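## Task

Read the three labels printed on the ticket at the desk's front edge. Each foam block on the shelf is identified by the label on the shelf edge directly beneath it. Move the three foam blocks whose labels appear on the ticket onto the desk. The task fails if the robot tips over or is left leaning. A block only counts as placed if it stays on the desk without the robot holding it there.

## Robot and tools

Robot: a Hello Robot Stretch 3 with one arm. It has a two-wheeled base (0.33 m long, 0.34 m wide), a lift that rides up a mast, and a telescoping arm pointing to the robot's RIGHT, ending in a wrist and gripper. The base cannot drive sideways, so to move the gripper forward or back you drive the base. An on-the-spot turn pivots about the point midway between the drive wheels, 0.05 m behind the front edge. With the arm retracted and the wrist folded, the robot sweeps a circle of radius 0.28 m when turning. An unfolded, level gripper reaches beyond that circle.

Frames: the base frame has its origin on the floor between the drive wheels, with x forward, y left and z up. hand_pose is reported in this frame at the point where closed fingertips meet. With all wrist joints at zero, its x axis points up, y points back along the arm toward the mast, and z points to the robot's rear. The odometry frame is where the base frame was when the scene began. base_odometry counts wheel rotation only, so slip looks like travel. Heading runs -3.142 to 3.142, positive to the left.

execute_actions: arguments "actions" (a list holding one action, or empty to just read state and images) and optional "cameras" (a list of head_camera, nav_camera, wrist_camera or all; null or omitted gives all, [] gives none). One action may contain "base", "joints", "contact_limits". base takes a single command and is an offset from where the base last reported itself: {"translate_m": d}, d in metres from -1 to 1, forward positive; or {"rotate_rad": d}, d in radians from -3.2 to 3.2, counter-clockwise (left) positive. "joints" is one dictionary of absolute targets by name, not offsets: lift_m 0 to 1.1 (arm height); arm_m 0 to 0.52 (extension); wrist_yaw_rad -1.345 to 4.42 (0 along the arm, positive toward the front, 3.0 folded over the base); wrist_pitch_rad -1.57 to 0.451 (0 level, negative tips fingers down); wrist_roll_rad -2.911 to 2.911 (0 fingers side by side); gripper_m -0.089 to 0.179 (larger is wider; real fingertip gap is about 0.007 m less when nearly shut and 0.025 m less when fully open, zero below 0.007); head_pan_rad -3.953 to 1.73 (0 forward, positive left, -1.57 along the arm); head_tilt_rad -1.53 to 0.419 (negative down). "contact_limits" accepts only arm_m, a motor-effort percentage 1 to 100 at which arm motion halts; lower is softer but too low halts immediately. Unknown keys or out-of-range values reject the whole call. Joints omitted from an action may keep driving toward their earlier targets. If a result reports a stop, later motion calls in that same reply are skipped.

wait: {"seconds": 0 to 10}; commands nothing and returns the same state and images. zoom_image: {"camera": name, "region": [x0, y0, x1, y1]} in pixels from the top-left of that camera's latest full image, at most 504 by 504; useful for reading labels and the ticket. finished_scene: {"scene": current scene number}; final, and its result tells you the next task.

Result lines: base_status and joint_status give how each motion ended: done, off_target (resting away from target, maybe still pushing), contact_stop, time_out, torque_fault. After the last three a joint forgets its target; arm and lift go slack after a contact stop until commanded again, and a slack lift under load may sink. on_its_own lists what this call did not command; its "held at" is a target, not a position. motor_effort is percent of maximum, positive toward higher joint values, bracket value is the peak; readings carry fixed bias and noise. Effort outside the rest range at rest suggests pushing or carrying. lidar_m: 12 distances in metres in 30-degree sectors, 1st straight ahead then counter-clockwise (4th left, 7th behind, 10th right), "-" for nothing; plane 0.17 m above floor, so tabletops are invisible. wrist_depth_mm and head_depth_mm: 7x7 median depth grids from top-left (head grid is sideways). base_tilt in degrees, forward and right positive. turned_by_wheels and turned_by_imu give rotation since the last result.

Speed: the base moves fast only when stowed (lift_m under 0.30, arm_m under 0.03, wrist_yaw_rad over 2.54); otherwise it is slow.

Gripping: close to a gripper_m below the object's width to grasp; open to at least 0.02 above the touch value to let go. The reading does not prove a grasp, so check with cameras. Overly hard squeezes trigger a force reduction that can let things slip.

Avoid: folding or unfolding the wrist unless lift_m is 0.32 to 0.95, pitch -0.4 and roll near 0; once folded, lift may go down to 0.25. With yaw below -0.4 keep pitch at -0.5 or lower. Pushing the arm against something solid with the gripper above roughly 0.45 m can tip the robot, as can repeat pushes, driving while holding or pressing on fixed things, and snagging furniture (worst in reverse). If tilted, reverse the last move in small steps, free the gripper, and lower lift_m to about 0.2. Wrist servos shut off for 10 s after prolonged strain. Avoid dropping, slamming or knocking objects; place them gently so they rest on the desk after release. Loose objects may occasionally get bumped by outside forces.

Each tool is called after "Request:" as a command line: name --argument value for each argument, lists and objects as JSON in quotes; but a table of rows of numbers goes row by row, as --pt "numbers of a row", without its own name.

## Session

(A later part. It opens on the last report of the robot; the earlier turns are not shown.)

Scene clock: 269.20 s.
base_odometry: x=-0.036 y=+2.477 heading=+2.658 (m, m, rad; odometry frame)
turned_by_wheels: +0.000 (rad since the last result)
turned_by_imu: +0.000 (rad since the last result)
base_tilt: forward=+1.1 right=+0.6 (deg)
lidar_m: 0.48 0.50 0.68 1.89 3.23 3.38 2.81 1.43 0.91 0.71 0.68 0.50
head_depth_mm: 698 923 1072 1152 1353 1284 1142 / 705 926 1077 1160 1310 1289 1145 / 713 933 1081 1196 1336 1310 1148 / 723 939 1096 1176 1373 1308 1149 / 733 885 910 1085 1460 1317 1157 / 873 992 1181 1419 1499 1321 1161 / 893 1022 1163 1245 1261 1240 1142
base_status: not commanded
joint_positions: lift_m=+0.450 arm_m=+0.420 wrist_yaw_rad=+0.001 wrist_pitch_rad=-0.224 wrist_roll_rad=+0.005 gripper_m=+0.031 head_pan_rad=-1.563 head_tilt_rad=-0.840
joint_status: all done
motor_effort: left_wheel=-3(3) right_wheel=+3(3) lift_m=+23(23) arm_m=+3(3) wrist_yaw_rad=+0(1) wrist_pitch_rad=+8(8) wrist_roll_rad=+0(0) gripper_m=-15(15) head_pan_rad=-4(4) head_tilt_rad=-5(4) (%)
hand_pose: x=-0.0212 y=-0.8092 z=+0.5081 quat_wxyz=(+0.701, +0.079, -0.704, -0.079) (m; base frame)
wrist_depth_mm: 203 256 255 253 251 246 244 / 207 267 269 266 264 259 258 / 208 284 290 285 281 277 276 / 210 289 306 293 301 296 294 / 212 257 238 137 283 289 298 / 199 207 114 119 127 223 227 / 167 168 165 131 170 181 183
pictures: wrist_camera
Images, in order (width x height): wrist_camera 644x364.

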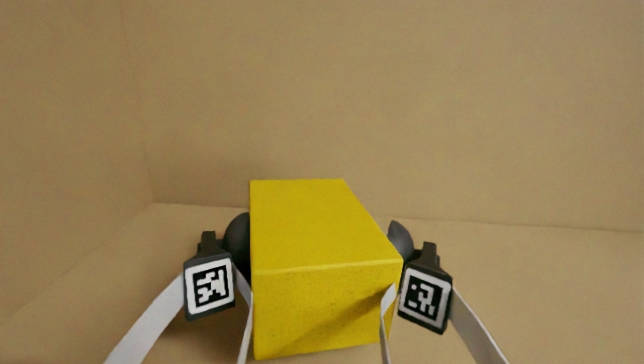

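Request:
execute_actions --actions '[{"joints": {"arm_m": 0.0}}]' --cameras '[]'

Request:
execute_actions --actions '[{"joints": {"wrist_pitch_rad": -0.4, "wrist_yaw_rad": 2.65, "lift_m": 0.4, "head_pan_rad": 0.0, "head_tilt_rad": -0.4}}]' --cameras '[]'

Request:
execute_actions --actions '[{"joints": {"lift_m": 0.28}}]' --cameras '["wrist_camera"]'

Request:
execute_actions --actions '[{"base": {"rotate_rad": 1.883}}]' --cameras '["head_camera", "nav_camera"]'

Scene clock: 277.47 s.
base_odometry: x=-0.036 y=+2.477 heading=+2.658 (m, m, rad; odometry frame)
turned_by_wheels: +0.000 (rad since the last result)
turned_by_imu: -0.001 (rad since the last result)
base_tilt: forward=+1.2 right=+0.6 (deg)
lidar_m: 0.48 0.50 0.68 1.90 3.23 3.37 2.81 1.43 0.91 0.71 0.68 0.50
head_depth_mm: 698 922 1072 1158 1355 1285 1140 / 704 930 1079 1158 1357 1300 1142 / 716 936 1088 1164 1340 1233 1204 / 723 942 1095 1173 1377 1293 1152 / 733 889 913 1085 1465 1315 1155 / 870 994 1181 1416 1502 1325 1155 / 892 1018 1162 1247 1264 1242 1144
base_status: not commanded
joint_positions: lift_m=+0.450 arm_m=+0.000 wrist_yaw_rad=+0.001 wrist_pitch_rad=-0.224 wrist_roll_rad=+0.005 gripper_m=+0.031 head_pan_rad=-1.563 head_tilt_rad=-0.840
joint_status: all done
motor_effort: left_wheel=-3(3) right_wheel=+3(3) lift_m=+23(23) arm_m=-2(4) wrist_yaw_rad=+0(0) wrist_pitch_rad=+8(8) wrist_roll_rad=+0(0) gripper_m=-15(15) head_pan_rad=-4(4) head_tilt_rad=-3(3) (%)
hand_pose: x=-0.0212 y=-0.3897 z=+0.5081 quat_wxyz=(+0.701, +0.079, -0.704, -0.079) (m; base frame)
wrist_depth_mm: 545 684 519 625 617 615 602 / 549 715 540 660 654 638 641 / 563 769 558 650 681 663 610 / 560 806 491 459 744 506 492 / 583 836 497 138 784 794 640 / 585 761 114 119 126 746 641 / 567 681 611 130 591 604 592
pictures: none
No camera images: the call's "cameras" was empty. Leave "cameras" out to get every camera's image.

Scene clock: 279.80 s.
base_odometry: x=-0.036 y=+2.477 heading=+2.658 (m, m, rad; odometry frame)
turned_by_wheels: +0.000 (rad since the last result)
turned_by_imu: +0.000 (rad since the last result)
base_tilt: forward=+1.1 right=+0.6 (deg)
lidar_m: 0.48 0.50 0.68 1.89 3.24 3.37 2.81 1.43 0.91 0.71 0.68 0.50
head_depth_mm: 375 398 424 454 489 529 577 / 377 400 427 458 493 533 582 / 379 401 429 459 496 537 585 / 380 404 431 462 499 540 590 / 383 406 434 466 502 543 594 / 384 408 437 468 504 547 599 / 386 411 438 471 508 551 603
base_status: not commanded
joint_positions: lift_m=+0.400 arm_m=+0.000 wrist_yaw_rad=+2.647 wrist_pitch_rad=-0.419 wrist_roll_rad=+0.005 gripper_m=+0.031 head_pan_rad=-0.007 head_tilt_rad=-0.409
joint_status: all done
motor_effort: left_wheel=-3(3) right_wheel=+3(3) lift_m=+15(22) arm_m=-2(2) wrist_yaw_rad=+3(3) wrist_pitch_rad=+6(6) wrist_roll_rad=+0(1) gripper_m=-15(15) head_pan_rad=+3(42) head_tilt_rad=+4(23) (%)
hand_pose: x=+0.0851 y=+0.0522 z=+0.4127 quat_wxyz=(+0.312, +0.708, -0.027, +0.633) (m; base frame)
wrist_depth_mm: - - - 911 591 439 350 / - - - - 621 463 360 / - - - - 648 480 371 / 893 886 883 852 698 500 379 / 738 720 684 137 643 516 393 / - 632 114 119 127 524 404 / - 530 523 130 535 516 416
pictures: none
No camera images: the call's "cameras" was empty. Leave "cameras" out to get every camera's image.

Scene clock: 281.73 s.
base_odometry: x=-0.036 y=+2.477 heading=+2.658 (m, m, rad; odometry frame)
turned_by_wheels: +0.000 (rad since the last result)
turned_by_imu: +0.000 (rad since the last result)
base_tilt: forward=+1.1 right=+0.6 (deg)
lidar_m: 0.48 0.50 0.68 1.89 3.23 3.39 2.80 1.43 0.91 0.71 0.68 0.50
head_depth_mm: 375 399 424 455 490 529 575 / 377 400 427 457 492 533 581 / 379 402 429 460 496 537 586 / 380 404 432 463 498 539 591 / 382 406 434 465 502 543 594 / 384 408 437 467 504 548 598 / 386 410 439 471 507 551 602
base_status: not commanded
joint_positions: lift_m=+0.280 arm_m=+0.000 wrist_yaw_rad=+2.648 wrist_pitch_rad=-0.420 wrist_roll_rad=+0.005 gripper_m=+0.031 head_pan_rad=-0.007 head_tilt_rad=-0.409
joint_status: all done
motor_effort: left_wheel=-2(3) right_wheel=+3(3) lift_m=+14(13) arm_m=-2(2) wrist_yaw_rad=+3(3) wrist_pitch_rad=+7(7) wrist_roll_rad=+0(0) gripper_m=-15(14) head_pan_rad=+3(2) head_tilt_rad=+4(4) (%)
hand_pose: x=+0.0850 y=+0.0521 z=+0.2924 quat_wxyz=(+0.312, +0.708, -0.027, +0.633) (m; base frame)
wrist_depth_mm: - - - 918 591 444 352 / - - - - 632 463 360 / 904 918 929 886 651 477 375 / 692 701 692 666 669 495 387 / 574 558 527 137 600 501 395 / - 481 114 119 127 489 400 / - - 122 130 412 435 406
pictures: wrist_camera
Images, in order (width x height): wrist_camera 644x364.

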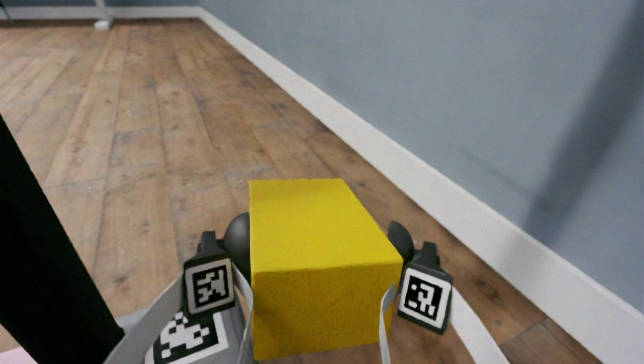

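Scene clock: 284.20 s.
base_odometry: x=-0.036 y=+2.477 heading=-1.743 (m, m, rad; odometry frame)
turned_by_wheels: +1.883 (rad since the last result)
turned_by_imu: +1.850 (rad since the last result)
base_tilt: forward=+1.1 right=+0.7 (deg)
lidar_m: 3.31 3.66 2.81 1.87 1.04 0.95 0.71 0.54 0.48 0.48 0.58 1.07
head_depth_mm: 3166 3365 3511 3653 2477 1834 1461 / 3273 3483 3616 3443 2476 1837 1471 / 3395 3569 3784 3737 2471 1834 1477 / 3492 3755 3920 3484 2474 1858 1474 / 3644 3846 - 3789 2490 1846 1471 / 3784 - - 3790 2503 1846 1481 / 3961 - - 3885 2503 1850 1480
base_status: done
joint_positions: lift_m=+0.280 arm_m=+0.000 wrist_yaw_rad=+2.648 wrist_pitch_rad=-0.420 wrist_roll_rad=+0.005 gripper_m=+0.031 head_pan_rad=-0.007 head_tilt_rad=-0.408
joint_status: not commanded
motor_effort: left_wheel=-3(11) right_wheel=+3(14) lift_m=+14(14) arm_m=-2(2) wrist_yaw_rad=+3(3) wrist_pitch_rad=+7(7) wrist_roll_rad=+0(1) gripper_m=-15(15) head_pan_rad=+3(2) head_tilt_rad=+3(4) (%)
hand_pose: x=+0.0850 y=+0.0521 z=+0.2924 quat_wxyz=(+0.312, +0.708, -0.026, +0.633) (m; base frame)
wrist_depth_mm: - - - - - - - / - - - - - - - / 915 903 952 965 - - - / 692 705 706 671 758 774 782 / 579 567 527 137 612 613 624 / - 486 114 119 127 508 507 / - - 122 130 410 430 443
pictures: head_camera (sideways: a quarter turn clockwise sets it upright), nav_camera (sideways: a quarter turn counterclockwise sets it upright)
Images, in order (width x height): head_camera 896x504, nav_camera 672x504.

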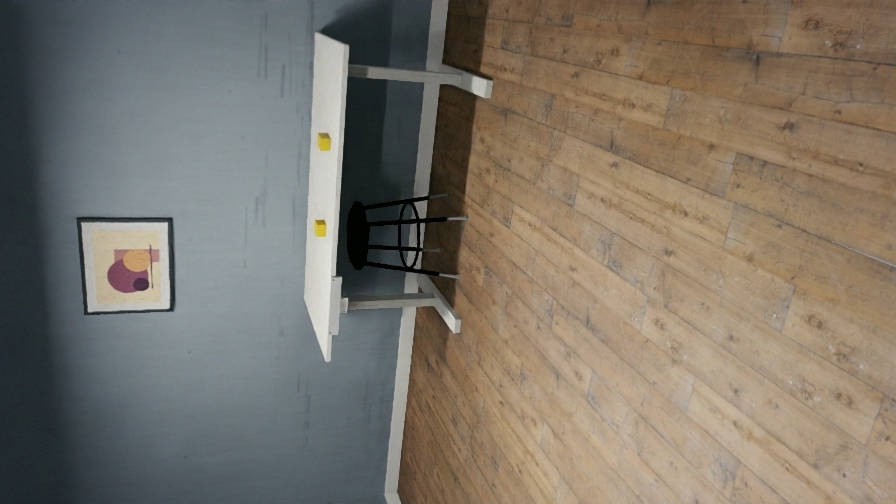

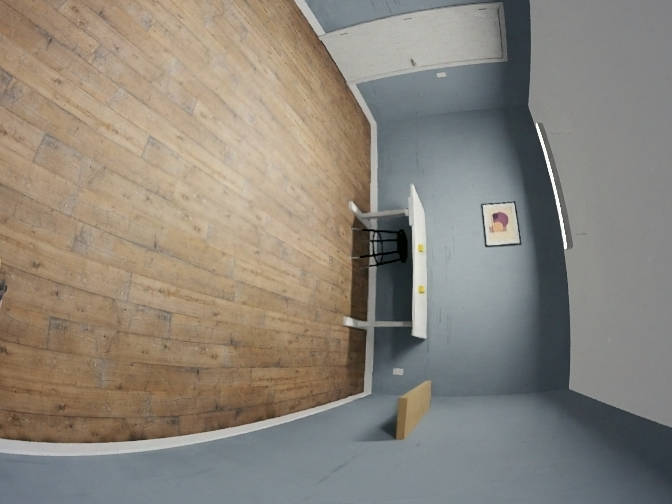

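Request:
execute_actions --actions '[{"base": {"translate_m": 1.0}}]' --cameras '[]'

Request:
execute_actions --actions '[{"base": {"translate_m": 1.0}}]' --cameras '[]'

Request:
execute_actions --actions '[{"base": {"translate_m": 0.48}}]' --cameras '[]'

Request:
execute_actions --actions '[{"base": {"rotate_rad": 1.247}, "joints": {"head_pan_rad": -1.57, "head_tilt_rad": -0.7}}]' --cameras '["head_camera"]'

Scene clock: 290.47 s.
base_odometry: x=-0.207 y=+1.491 heading=-1.743 (m, m, rad; odometry frame)
turned_by_wheels: +0.000 (rad since the last result)
turned_by_imu: -0.001 (rad since the last result)
base_tilt: forward=+1.0 right=+0.7 (deg)
lidar_m: 2.64 3.31 2.96 2.70 2.21 1.66 1.47 0.89 0.79 0.79 0.95 1.74
head_depth_mm: 2346 2471 2606 2768 2423 1828 1468 / 2428 2598 2676 2890 2465 1834 1472 / 2534 2637 2779 3012 2479 1841 1471 / 2583 2790 2908 2517 2461 1851 1470 / 2703 2886 3012 3105 2475 1851 1479 / 2800 3003 3172 3422 2473 1857 1467 / 2960 3128 3391 3526 2505 1864 1478
base_status: done
joint_positions: lift_m=+0.280 arm_m=+0.000 wrist_yaw_rad=+2.648 wrist_pitch_rad=-0.420 wrist_roll_rad=+0.005 gripper_m=+0.031 head_pan_rad=-0.007 head_tilt_rad=-0.408
joint_status: not commanded
motor_effort: left_wheel=-3(9) right_wheel=+3(12) lift_m=+15(15) arm_m=-2(1) wrist_yaw_rad=+2(4) wrist_pitch_rad=+6(7) wrist_roll_rad=+0(0) gripper_m=-15(14) head_pan_rad=+3(2) head_tilt_rad=+3(4) (%)
hand_pose: x=+0.0849 y=+0.0521 z=+0.2924 quat_wxyz=(+0.312, +0.708, -0.026, +0.633) (m; base frame)
wrist_depth_mm: - - - - - - - / - - - - - - - / 892 926 931 947 - - - / 694 712 701 678 759 766 776 / 566 563 527 137 598 607 617 / - 486 114 119 127 500 513 / - - 123 130 407 433 433
pictures: none
No camera images: the call's "cameras" was empty. Leave "cameras" out to get every camera's image.

Scene clock: 295.47 s.
base_odometry: x=-0.379 y=+0.506 heading=-1.743 (m, m, rad; odometry frame)
turned_by_wheels: +0.000 (rad since the last result)
turned_by_imu: -0.001 (rad since the last result)
base_tilt: forward=+1.0 right=+0.6 (deg)
lidar_m: 1.38 1.67 2.62 2.66 3.16 2.59 2.04 1.24 1.10 1.10 1.31 1.41
head_depth_mm: 1521 1619 1709 1646 1249 1829 1462 / 1577 1674 1767 1674 1280 1838 1472 / 1632 1727 1847 1680 1703 1801 1471 / 1673 1799 1920 1683 1475 1834 1470 / 1728 1857 2015 1673 1812 1778 1476 / 1802 1944 2080 1686 1888 1843 1482 / 1889 2030 2178 1696 2378 1865 1479
base_status: done
joint_positions: lift_m=+0.280 arm_m=+0.000 wrist_yaw_rad=+2.648 wrist_pitch_rad=-0.421 wrist_roll_rad=+0.005 gripper_m=+0.031 head_pan_rad=-0.007 head_tilt_rad=-0.408
joint_status: not commanded
motor_effort: left_wheel=-3(9) right_wheel=+3(12) lift_m=+14(15) arm_m=-2(2) wrist_yaw_rad=+3(2) wrist_pitch_rad=+7(7) wrist_roll_rad=+0(0) gripper_m=-15(15) head_pan_rad=+3(2) head_tilt_rad=+3(2) (%)
hand_pose: x=+0.0849 y=+0.0521 z=+0.2924 quat_wxyz=(+0.312, +0.708, -0.026, +0.633) (m; base frame)
wrist_depth_mm: - - - - - - - / - - - - - - - / 897 897 932 974 - - - / 681 700 713 674 742 775 782 / 576 566 531 137 604 602 628 / - 482 114 119 126 500 510 / - - 122 130 410 431 436
pictures: none
No camera images: the call's "cameras" was empty. Leave "cameras" out to get every camera's image.

Scene clock: 298.80 s.
base_odometry: x=-0.461 y=+0.033 heading=-1.743 (m, m, rad; odometry frame)
turned_by_wheels: +0.000 (rad since the last result)
turned_by_imu: -0.001 (rad since the last result)
base_tilt: forward=+1.1 right=+0.6 (deg)
lidar_m: 0.76 0.92 2.49 2.49 2.97 3.05 2.31 1.40 1.24 1.25 1.49 1.02
head_depth_mm: 1131 1195 1270 1350 1091 818 1352 / 1171 1237 1322 1385 1093 816 1391 / 1213 1288 1365 1444 1096 821 1351 / 1234 1333 1423 1504 1097 823 1429 / 1284 1386 1483 1575 1101 855 1477 / 1329 1442 1554 1606 1109 890 1398 / 1391 1506 1623 1725 1109 892 1441
base_status: done
joint_positions: lift_m=+0.280 arm_m=+0.000 wrist_yaw_rad=+2.648 wrist_pitch_rad=-0.421 wrist_roll_rad=+0.005 gripper_m=+0.031 head_pan_rad=-0.007 head_tilt_rad=-0.408
joint_status: not commanded
motor_effort: left_wheel=-3(8) right_wheel=+3(12) lift_m=+15(14) arm_m=-2(3) wrist_yaw_rad=+3(3) wrist_pitch_rad=+7(6) wrist_roll_rad=+0(1) gripper_m=-15(15) head_pan_rad=+2(2) head_tilt_rad=+3(3) (%)
hand_pose: x=+0.0849 y=+0.0521 z=+0.2923 quat_wxyz=(+0.312, +0.708, -0.026, +0.633) (m; base frame)
wrist_depth_mm: - - - - - - - / - - - - - - 945 / 909 909 921 971 - 961 - / 685 697 703 683 750 763 782 / 578 576 523 137 591 609 619 / - 487 114 119 127 506 516 / - - 122 130 406 430 433
pictures: none
No camera images: the call's "cameras" was empty. Leave "cameras" out to get every camera's image.

Scene clock: 300.90 s.
base_odometry: x=-0.461 y=+0.033 heading=-0.496 (m, m, rad; odometry frame)
turned_by_wheels: +1.247 (rad since the last result)
turned_by_imu: +1.226 (rad since the last result)
base_tilt: forward=+1.1 right=+0.7 (deg)
lidar_m: 2.49 2.60 3.19 3.04 1.79 1.29 1.24 1.28 1.02 1.04 0.76 1.92
head_depth_mm: 1159 1287 1253 934 1329 1405 1213 / 1168 1288 1259 909 1578 1421 1213 / 1171 1302 1279 939 1583 1424 1217 / 1175 1302 1282 951 1584 1422 1218 / 1178 1305 1289 953 1387 1398 1223 / 1183 1314 1303 958 1071 1396 1233 / 1190 1329 1308 935 1007 1407 1232
base_status: done
joint_positions: lift_m=+0.280 arm_m=+0.000 wrist_yaw_rad=+2.648 wrist_pitch_rad=-0.421 wrist_roll_rad=+0.005 gripper_m=+0.031 head_pan_rad=-1.563 head_tilt_rad=-0.692
joint_status: all done
motor_effort: left_wheel=-3(13) right_wheel=+3(12) lift_m=+14(14) arm_m=-2(3) wrist_yaw_rad=+2(2) wrist_pitch_rad=+7(7) wrist_roll_rad=+1(0) gripper_m=-14(14) head_pan_rad=-4(43) head_tilt_rad=-3(20) (%)
hand_pose: x=+0.0849 y=+0.0521 z=+0.2923 quat_wxyz=(+0.312, +0.708, -0.026, +0.633) (m; base frame)
wrist_depth_mm: - - - - - - - / - - - - - - - / 902 915 949 984 - - - / 705 708 695 675 749 770 788 / 578 565 525 137 604 612 621 / - 493 114 119 127 499 508 / - - 122 129 411 432 434
pictures: head_camera (sideways: a quarter turn clockwise sets it upright)
Images, in order (width x height): head_camera 896x504.

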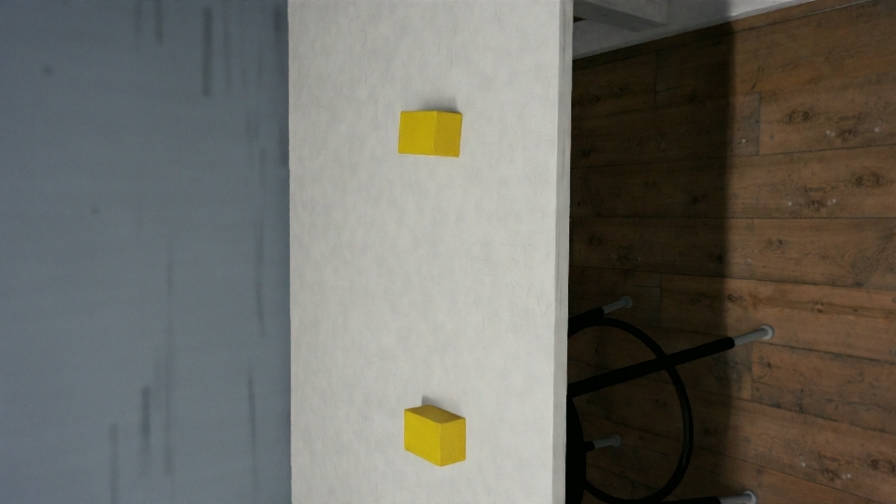

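Request:
execute_actions --actions '[{"base": {"translate_m": 0.11}, "joints": {"lift_m": 0.72}}]' --cameras '[]'

Request:
execute_actions --actions '[{"joints": {"wrist_yaw_rad": 0.0}}]' --cameras '[]'

Request:
execute_actions --actions '[{"joints": {"wrist_pitch_rad": -0.2, "arm_m": 0.39}}]' --cameras '["head_camera", "wrist_camera"]'

Scene clock: 307.03 s.
base_odometry: x=-0.364 y=-0.019 heading=-0.496 (m, m, rad; odometry frame)
turned_by_wheels: +0.000 (rad since the last result)
turned_by_imu: -0.001 (rad since the last result)
base_tilt: forward=+1.1 right=+0.6 (deg)
lidar_m: 2.37 2.48 3.10 3.06 1.94 1.40 1.35 1.40 1.07 0.73 0.86 1.92
head_depth_mm: 1160 1289 1259 905 1567 1412 1205 / 1165 1290 1264 943 1571 1414 1212 / 1165 1300 1268 948 1578 1421 1245 / 1174 1300 1281 951 1332 1428 1244 / 1175 1305 1290 929 1059 1395 1221 / 1178 1317 1295 926 1001 1407 1227 / 1184 1329 1301 967 1112 1406 1227
base_status: done
joint_positions: lift_m=+0.720 arm_m=+0.000 wrist_yaw_rad=+2.648 wrist_pitch_rad=-0.421 wrist_roll_rad=+0.005 gripper_m=+0.031 head_pan_rad=-1.563 head_tilt_rad=-0.692
joint_status: all done
motor_effort: left_wheel=-3(13) right_wheel=+3(12) lift_m=+23(23) arm_m=-3(2) wrist_yaw_rad=+2(2) wrist_pitch_rad=+7(7) wrist_roll_rad=+0(0) gripper_m=-15(15) head_pan_rad=-4(3) head_tilt_rad=-3(3) (%)
hand_pose: x=+0.0848 y=+0.0520 z=+0.7316 quat_wxyz=(+0.312, +0.708, -0.026, +0.633) (m; base frame)
wrist_depth_mm: - - - - - - - / - - - - - - - / - - - - - - - / - - - - - - - / - - - 137 - - - / - - 114 119 127 - - / - 840 823 130 841 888 898
pictures: none
No camera images: the call's "cameras" was empty. Leave "cameras" out to get every camera's image.

Scene clock: 309.37 s.
base_odometry: x=-0.364 y=-0.019 heading=-0.496 (m, m, rad; odometry frame)
turned_by_wheels: +0.000 (rad since the last result)
turned_by_imu: +0.000 (rad since the last result)
base_tilt: forward=+1.1 right=+0.6 (deg)
lidar_m: 2.38 2.48 3.12 3.05 1.95 1.41 1.35 1.40 1.07 0.73 0.86 1.93
head_depth_mm: 1159 1290 1256 905 1560 1410 1211 / 1161 1290 1260 944 1573 1434 1214 / 1163 1300 1275 945 1575 593 - / 1171 1302 1277 953 1326 1405 1220 / 1175 1307 1290 930 1061 1403 1221 / 1182 1313 1296 924 1003 1404 1223 / 1184 1316 1303 964 1117 1406 1230
base_status: not commanded
joint_positions: lift_m=+0.720 arm_m=+0.000 wrist_yaw_rad=+0.003 wrist_pitch_rad=-0.421 wrist_roll_rad=+0.005 gripper_m=+0.031 head_pan_rad=-1.563 head_tilt_rad=-0.692
joint_status: all done
motor_effort: left_wheel=-3(3) right_wheel=+3(3) lift_m=+23(23) arm_m=-2(2) wrist_yaw_rad=-2(2) wrist_pitch_rad=+7(7) wrist_roll_rad=+0(1) gripper_m=-15(15) head_pan_rad=-4(4) head_tilt_rad=-3(2) (%)
hand_pose: x=-0.0209 y=-0.3692 z=+0.7316 quat_wxyz=(+0.690, +0.149, -0.693, -0.148) (m; base frame)
wrist_depth_mm: 753 798 838 931 944 967 954 / 412 431 446 467 480 507 544 / 786 588 602 366 368 364 367 / - 947 619 - - - - / - - 636 137 - - - / 952 954 114 119 127 - - / 816 836 835 130 840 869 873
pictures: none
No camera images: the call's "cameras" was empty. Leave "cameras" out to get every camera's image.

Scene clock: 313.43 s.
base_odometry: x=-0.364 y=-0.019 heading=-0.496 (m, m, rad; odometry frame)
turned_by_wheels: +0.000 (rad since the last result)
turned_by_imu: +0.000 (rad since the last result)
base_tilt: forward=+1.2 right=+0.6 (deg)
lidar_m: 2.38 2.48 3.10 3.06 1.94 1.41 1.35 1.40 1.07 0.73 0.85 1.92
head_depth_mm: 1158 1279 1258 902 818 - 1195 / 1163 1286 1263 1033 1621 1417 1211 / 1170 1291 1272 - 1620 1423 1214 / 1171 1304 1281 947 1338 1424 1219 / 1179 1310 1293 931 1060 1393 1222 / 1183 1314 1297 925 1003 1402 1233 / 1189 1323 1309 962 1117 1407 1227
base_status: not commanded
joint_positions: lift_m=+0.720 arm_m=+0.390 wrist_yaw_rad=+0.001 wrist_pitch_rad=-0.229 wrist_roll_rad=+0.005 gripper_m=+0.031 head_pan_rad=-1.563 head_tilt_rad=-0.692
joint_status: all done
motor_effort: left_wheel=-3(3) right_wheel=+3(3) lift_m=+23(23) arm_m=+3(4) wrist_yaw_rad=-1(2) wrist_pitch_rad=+10(10) wrist_roll_rad=+0(1) gripper_m=-15(15) head_pan_rad=-3(4) head_tilt_rad=-2(2) (%)
hand_pose: x=-0.0212 y=-0.7788 z=+0.7769 quat_wxyz=(+0.701, +0.081, -0.704, -0.081) (m; base frame)
wrist_depth_mm: 668 661 662 658 649 643 637 / 703 701 696 694 708 704 681 / 541 571 599 644 671 705 701 / 351 358 367 338 400 415 429 / 234 261 239 137 288 273 212 / 204 208 114 119 128 224 179 / 167 170 167 130 172 183 176
pictures: head_camera (sideways: a quarter turn clockwise sets it upright), wrist_camera
Images, in order (width x height): head_camera 896x504, wrist_camera 644x364.

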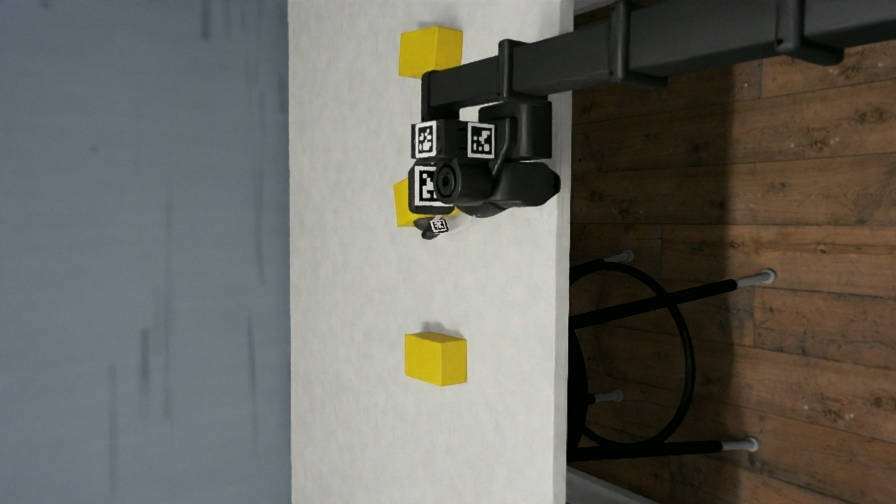

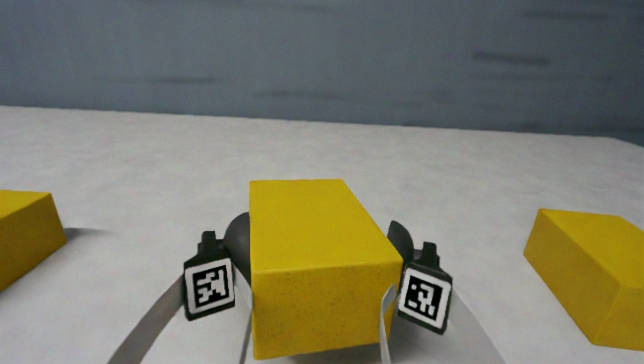

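Request:
execute_actions --actions '[{"joints": {"lift_m": 0.693}}]' --cameras '[]'

Request:
execute_actions --actions '[{"joints": {"gripper_m": 0.13}}]' --cameras '["wrist_camera"]'

Request:
execute_actions --actions '[{"joints": {"arm_m": 0.1, "lift_m": 0.71}}]' --cameras '["head_camera", "wrist_camera"]'

Scene clock: 315.23 s.
base_odometry: x=-0.364 y=-0.019 heading=-0.496 (m, m, rad; odometry frame)
turned_by_wheels: +0.000 (rad since the last result)
turned_by_imu: +0.000 (rad since the last result)
base_tilt: forward=+1.1 right=+0.6 (deg)
lidar_m: 2.38 2.47 3.12 3.05 1.94 1.41 1.35 1.40 1.07 0.73 0.85 1.92
head_depth_mm: 1157 1285 1258 902 1190 - - / 1164 1292 1267 1010 1613 1419 1211 / 1167 1296 1273 1024 1621 1420 1218 / 1173 1300 1285 951 1327 1430 1218 / 1177 1308 1293 928 1055 1395 1224 / 1181 1312 1304 924 1001 1404 1225 / 1184 1324 1307 965 1113 1414 1233
base_status: not commanded
joint_positions: lift_m=+0.693 arm_m=+0.390 wrist_yaw_rad=+0.001 wrist_pitch_rad=-0.228 wrist_roll_rad=+0.005 gripper_m=+0.031 head_pan_rad=-1.563 head_tilt_rad=-0.692
joint_status: all done
motor_effort: left_wheel=-3(3) right_wheel=+3(3) lift_m=+14(20) arm_m=+3(3) wrist_yaw_rad=-1(0) wrist_pitch_rad=+9(9) wrist_roll_rad=+0(0) gripper_m=-15(15) head_pan_rad=-4(3) head_tilt_rad=-3(3) (%)
hand_pose: x=-0.0212 y=-0.7789 z=+0.7505 quat_wxyz=(+0.701, +0.081, -0.704, -0.081) (m; base frame)
wrist_depth_mm: 667 660 654 653 656 646 645 / 700 697 707 691 687 686 672 / 450 472 492 521 563 597 644 / 270 297 303 277 329 342 226 / 213 215 197 136 235 236 182 / 167 172 114 119 127 186 171 / 139 140 137 130 142 149 151
pictures: none
No camera images: the call's "cameras" was empty. Leave "cameras" out to get every camera's image.

Scene clock: 316.73 s.
base_odometry: x=-0.364 y=-0.019 heading=-0.496 (m, m, rad; odometry frame)
turned_by_wheels: +0.000 (rad since the last result)
turned_by_imu: +0.000 (rad since the last result)
base_tilt: forward=+1.1 right=+0.7 (deg)
lidar_m: 2.38 2.48 3.09 3.06 1.94 1.41 1.35 1.40 1.07 0.73 0.85 1.93
head_depth_mm: 1159 1282 1255 901 1186 - - / 1160 1291 1266 1013 1609 1419 1215 / 1164 1297 1271 1024 1622 1426 1215 / 1169 1301 1280 949 1338 1428 1214 / 1179 1309 1293 930 1066 1397 1221 / 1186 1314 1295 928 1001 1405 1224 / 1189 1318 1308 968 1111 1400 1224
base_status: not commanded
joint_positions: lift_m=+0.693 arm_m=+0.390 wrist_yaw_rad=+0.001 wrist_pitch_rad=-0.225 wrist_roll_rad=+0.005 gripper_m=+0.130 head_pan_rad=-1.563 head_tilt_rad=-0.692
joint_status: all done
motor_effort: left_wheel=-3(3) right_wheel=+3(3) lift_m=+14(14) arm_m=+3(4) wrist_yaw_rad=-1(1) wrist_pitch_rad=+8(9) wrist_roll_rad=+0(0) gripper_m=+0(81) head_pan_rad=-4(4) head_tilt_rad=-2(3) (%)
hand_pose: x=-0.0212 y=-0.7791 z=+0.7513 quat_wxyz=(+0.701, +0.080, -0.704, -0.080) (m; base frame)
wrist_depth_mm: 654 661 653 652 655 635 633 / 709 697 716 694 695 670 682 / 452 482 510 541 574 602 649 / 273 301 312 324 336 346 359 / 213 230 211 147 238 241 183 / 168 - 167 122 167 194 171 / - 140 139 130 143 145 153
pictures: wrist_camera
Images, in order (width x height): wrist_camera 644x364.

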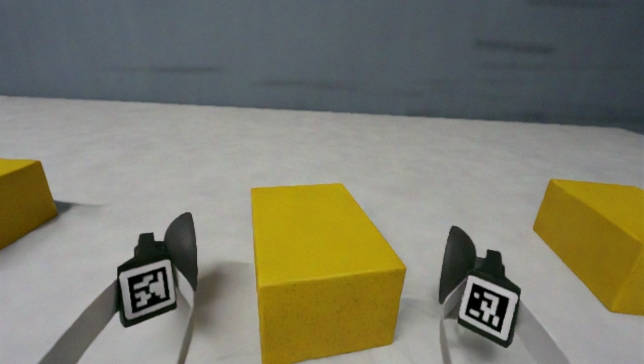

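Scene clock: 320.10 s.
base_odometry: x=-0.364 y=-0.019 heading=-0.496 (m, m, rad; odometry frame)
turned_by_wheels: +0.000 (rad since the last result)
turned_by_imu: +0.000 (rad since the last result)
base_tilt: forward=+1.1 right=+0.6 (deg)
lidar_m: 2.38 2.47 3.09 3.05 1.94 1.41 1.35 1.40 1.07 0.73 0.86 1.93
head_depth_mm: 1155 1283 1254 905 1567 1468 - / 1160 1293 1265 942 821 1493 - / 1169 1295 1273 904 1571 - - / 1175 1304 1291 949 829 1430 1222 / 1175 1310 1293 930 1061 1398 1222 / 1181 1314 1296 925 1002 1410 1227 / 1187 1317 1311 965 1118 1412 1234
base_status: not commanded
joint_positions: lift_m=+0.710 arm_m=+0.100 wrist_yaw_rad=+0.001 wrist_pitch_rad=-0.224 wrist_roll_rad=+0.005 gripper_m=+0.130 head_pan_rad=-1.563 head_tilt_rad=-0.692
joint_status: all done
motor_effort: left_wheel=-3(3) right_wheel=+3(3) lift_m=+22(23) arm_m=-2(2) wrist_yaw_rad=+0(0) wrist_pitch_rad=+8(9) wrist_roll_rad=+0(1) gripper_m=+0(0) head_pan_rad=-4(4) head_tilt_rad=-3(3) (%)
hand_pose: x=-0.0212 y=-0.4897 z=+0.7680 quat_wxyz=(+0.701, +0.079, -0.704, -0.079) (m; base frame)
wrist_depth_mm: 932 905 887 877 914 907 893 / 967 953 929 971 973 959 947 / 522 440 576 596 646 715 975 / 336 340 358 367 386 399 414 / 393 280 283 282 283 282 283 / 802 - - - - 708 - / 876 947 950 - - 923 -
pictures: head_camera (sideways: a quarter turn clockwise sets it upright), wrist_camera
Images, in order (width x height): head_camera 896x504, wrist_camera 644x364.

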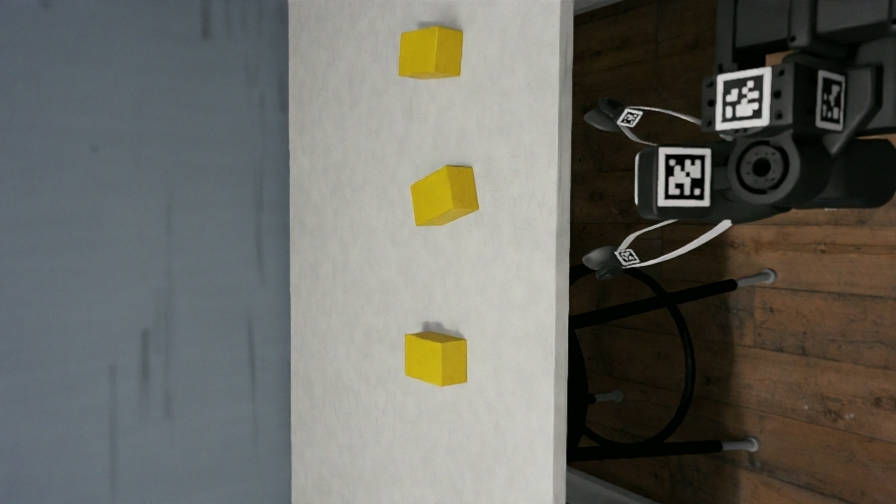

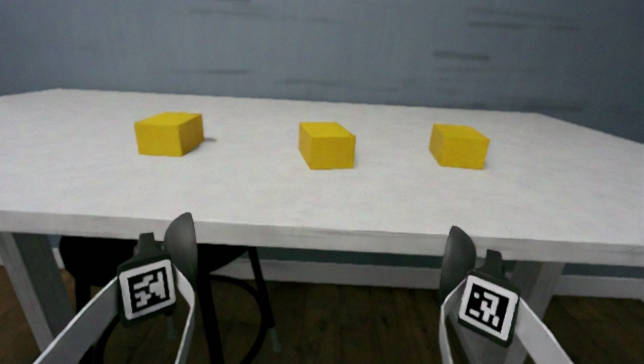

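All three blocks are on the desk.

Request:
finished_scene --scene 1

The scene is finished: the task was done.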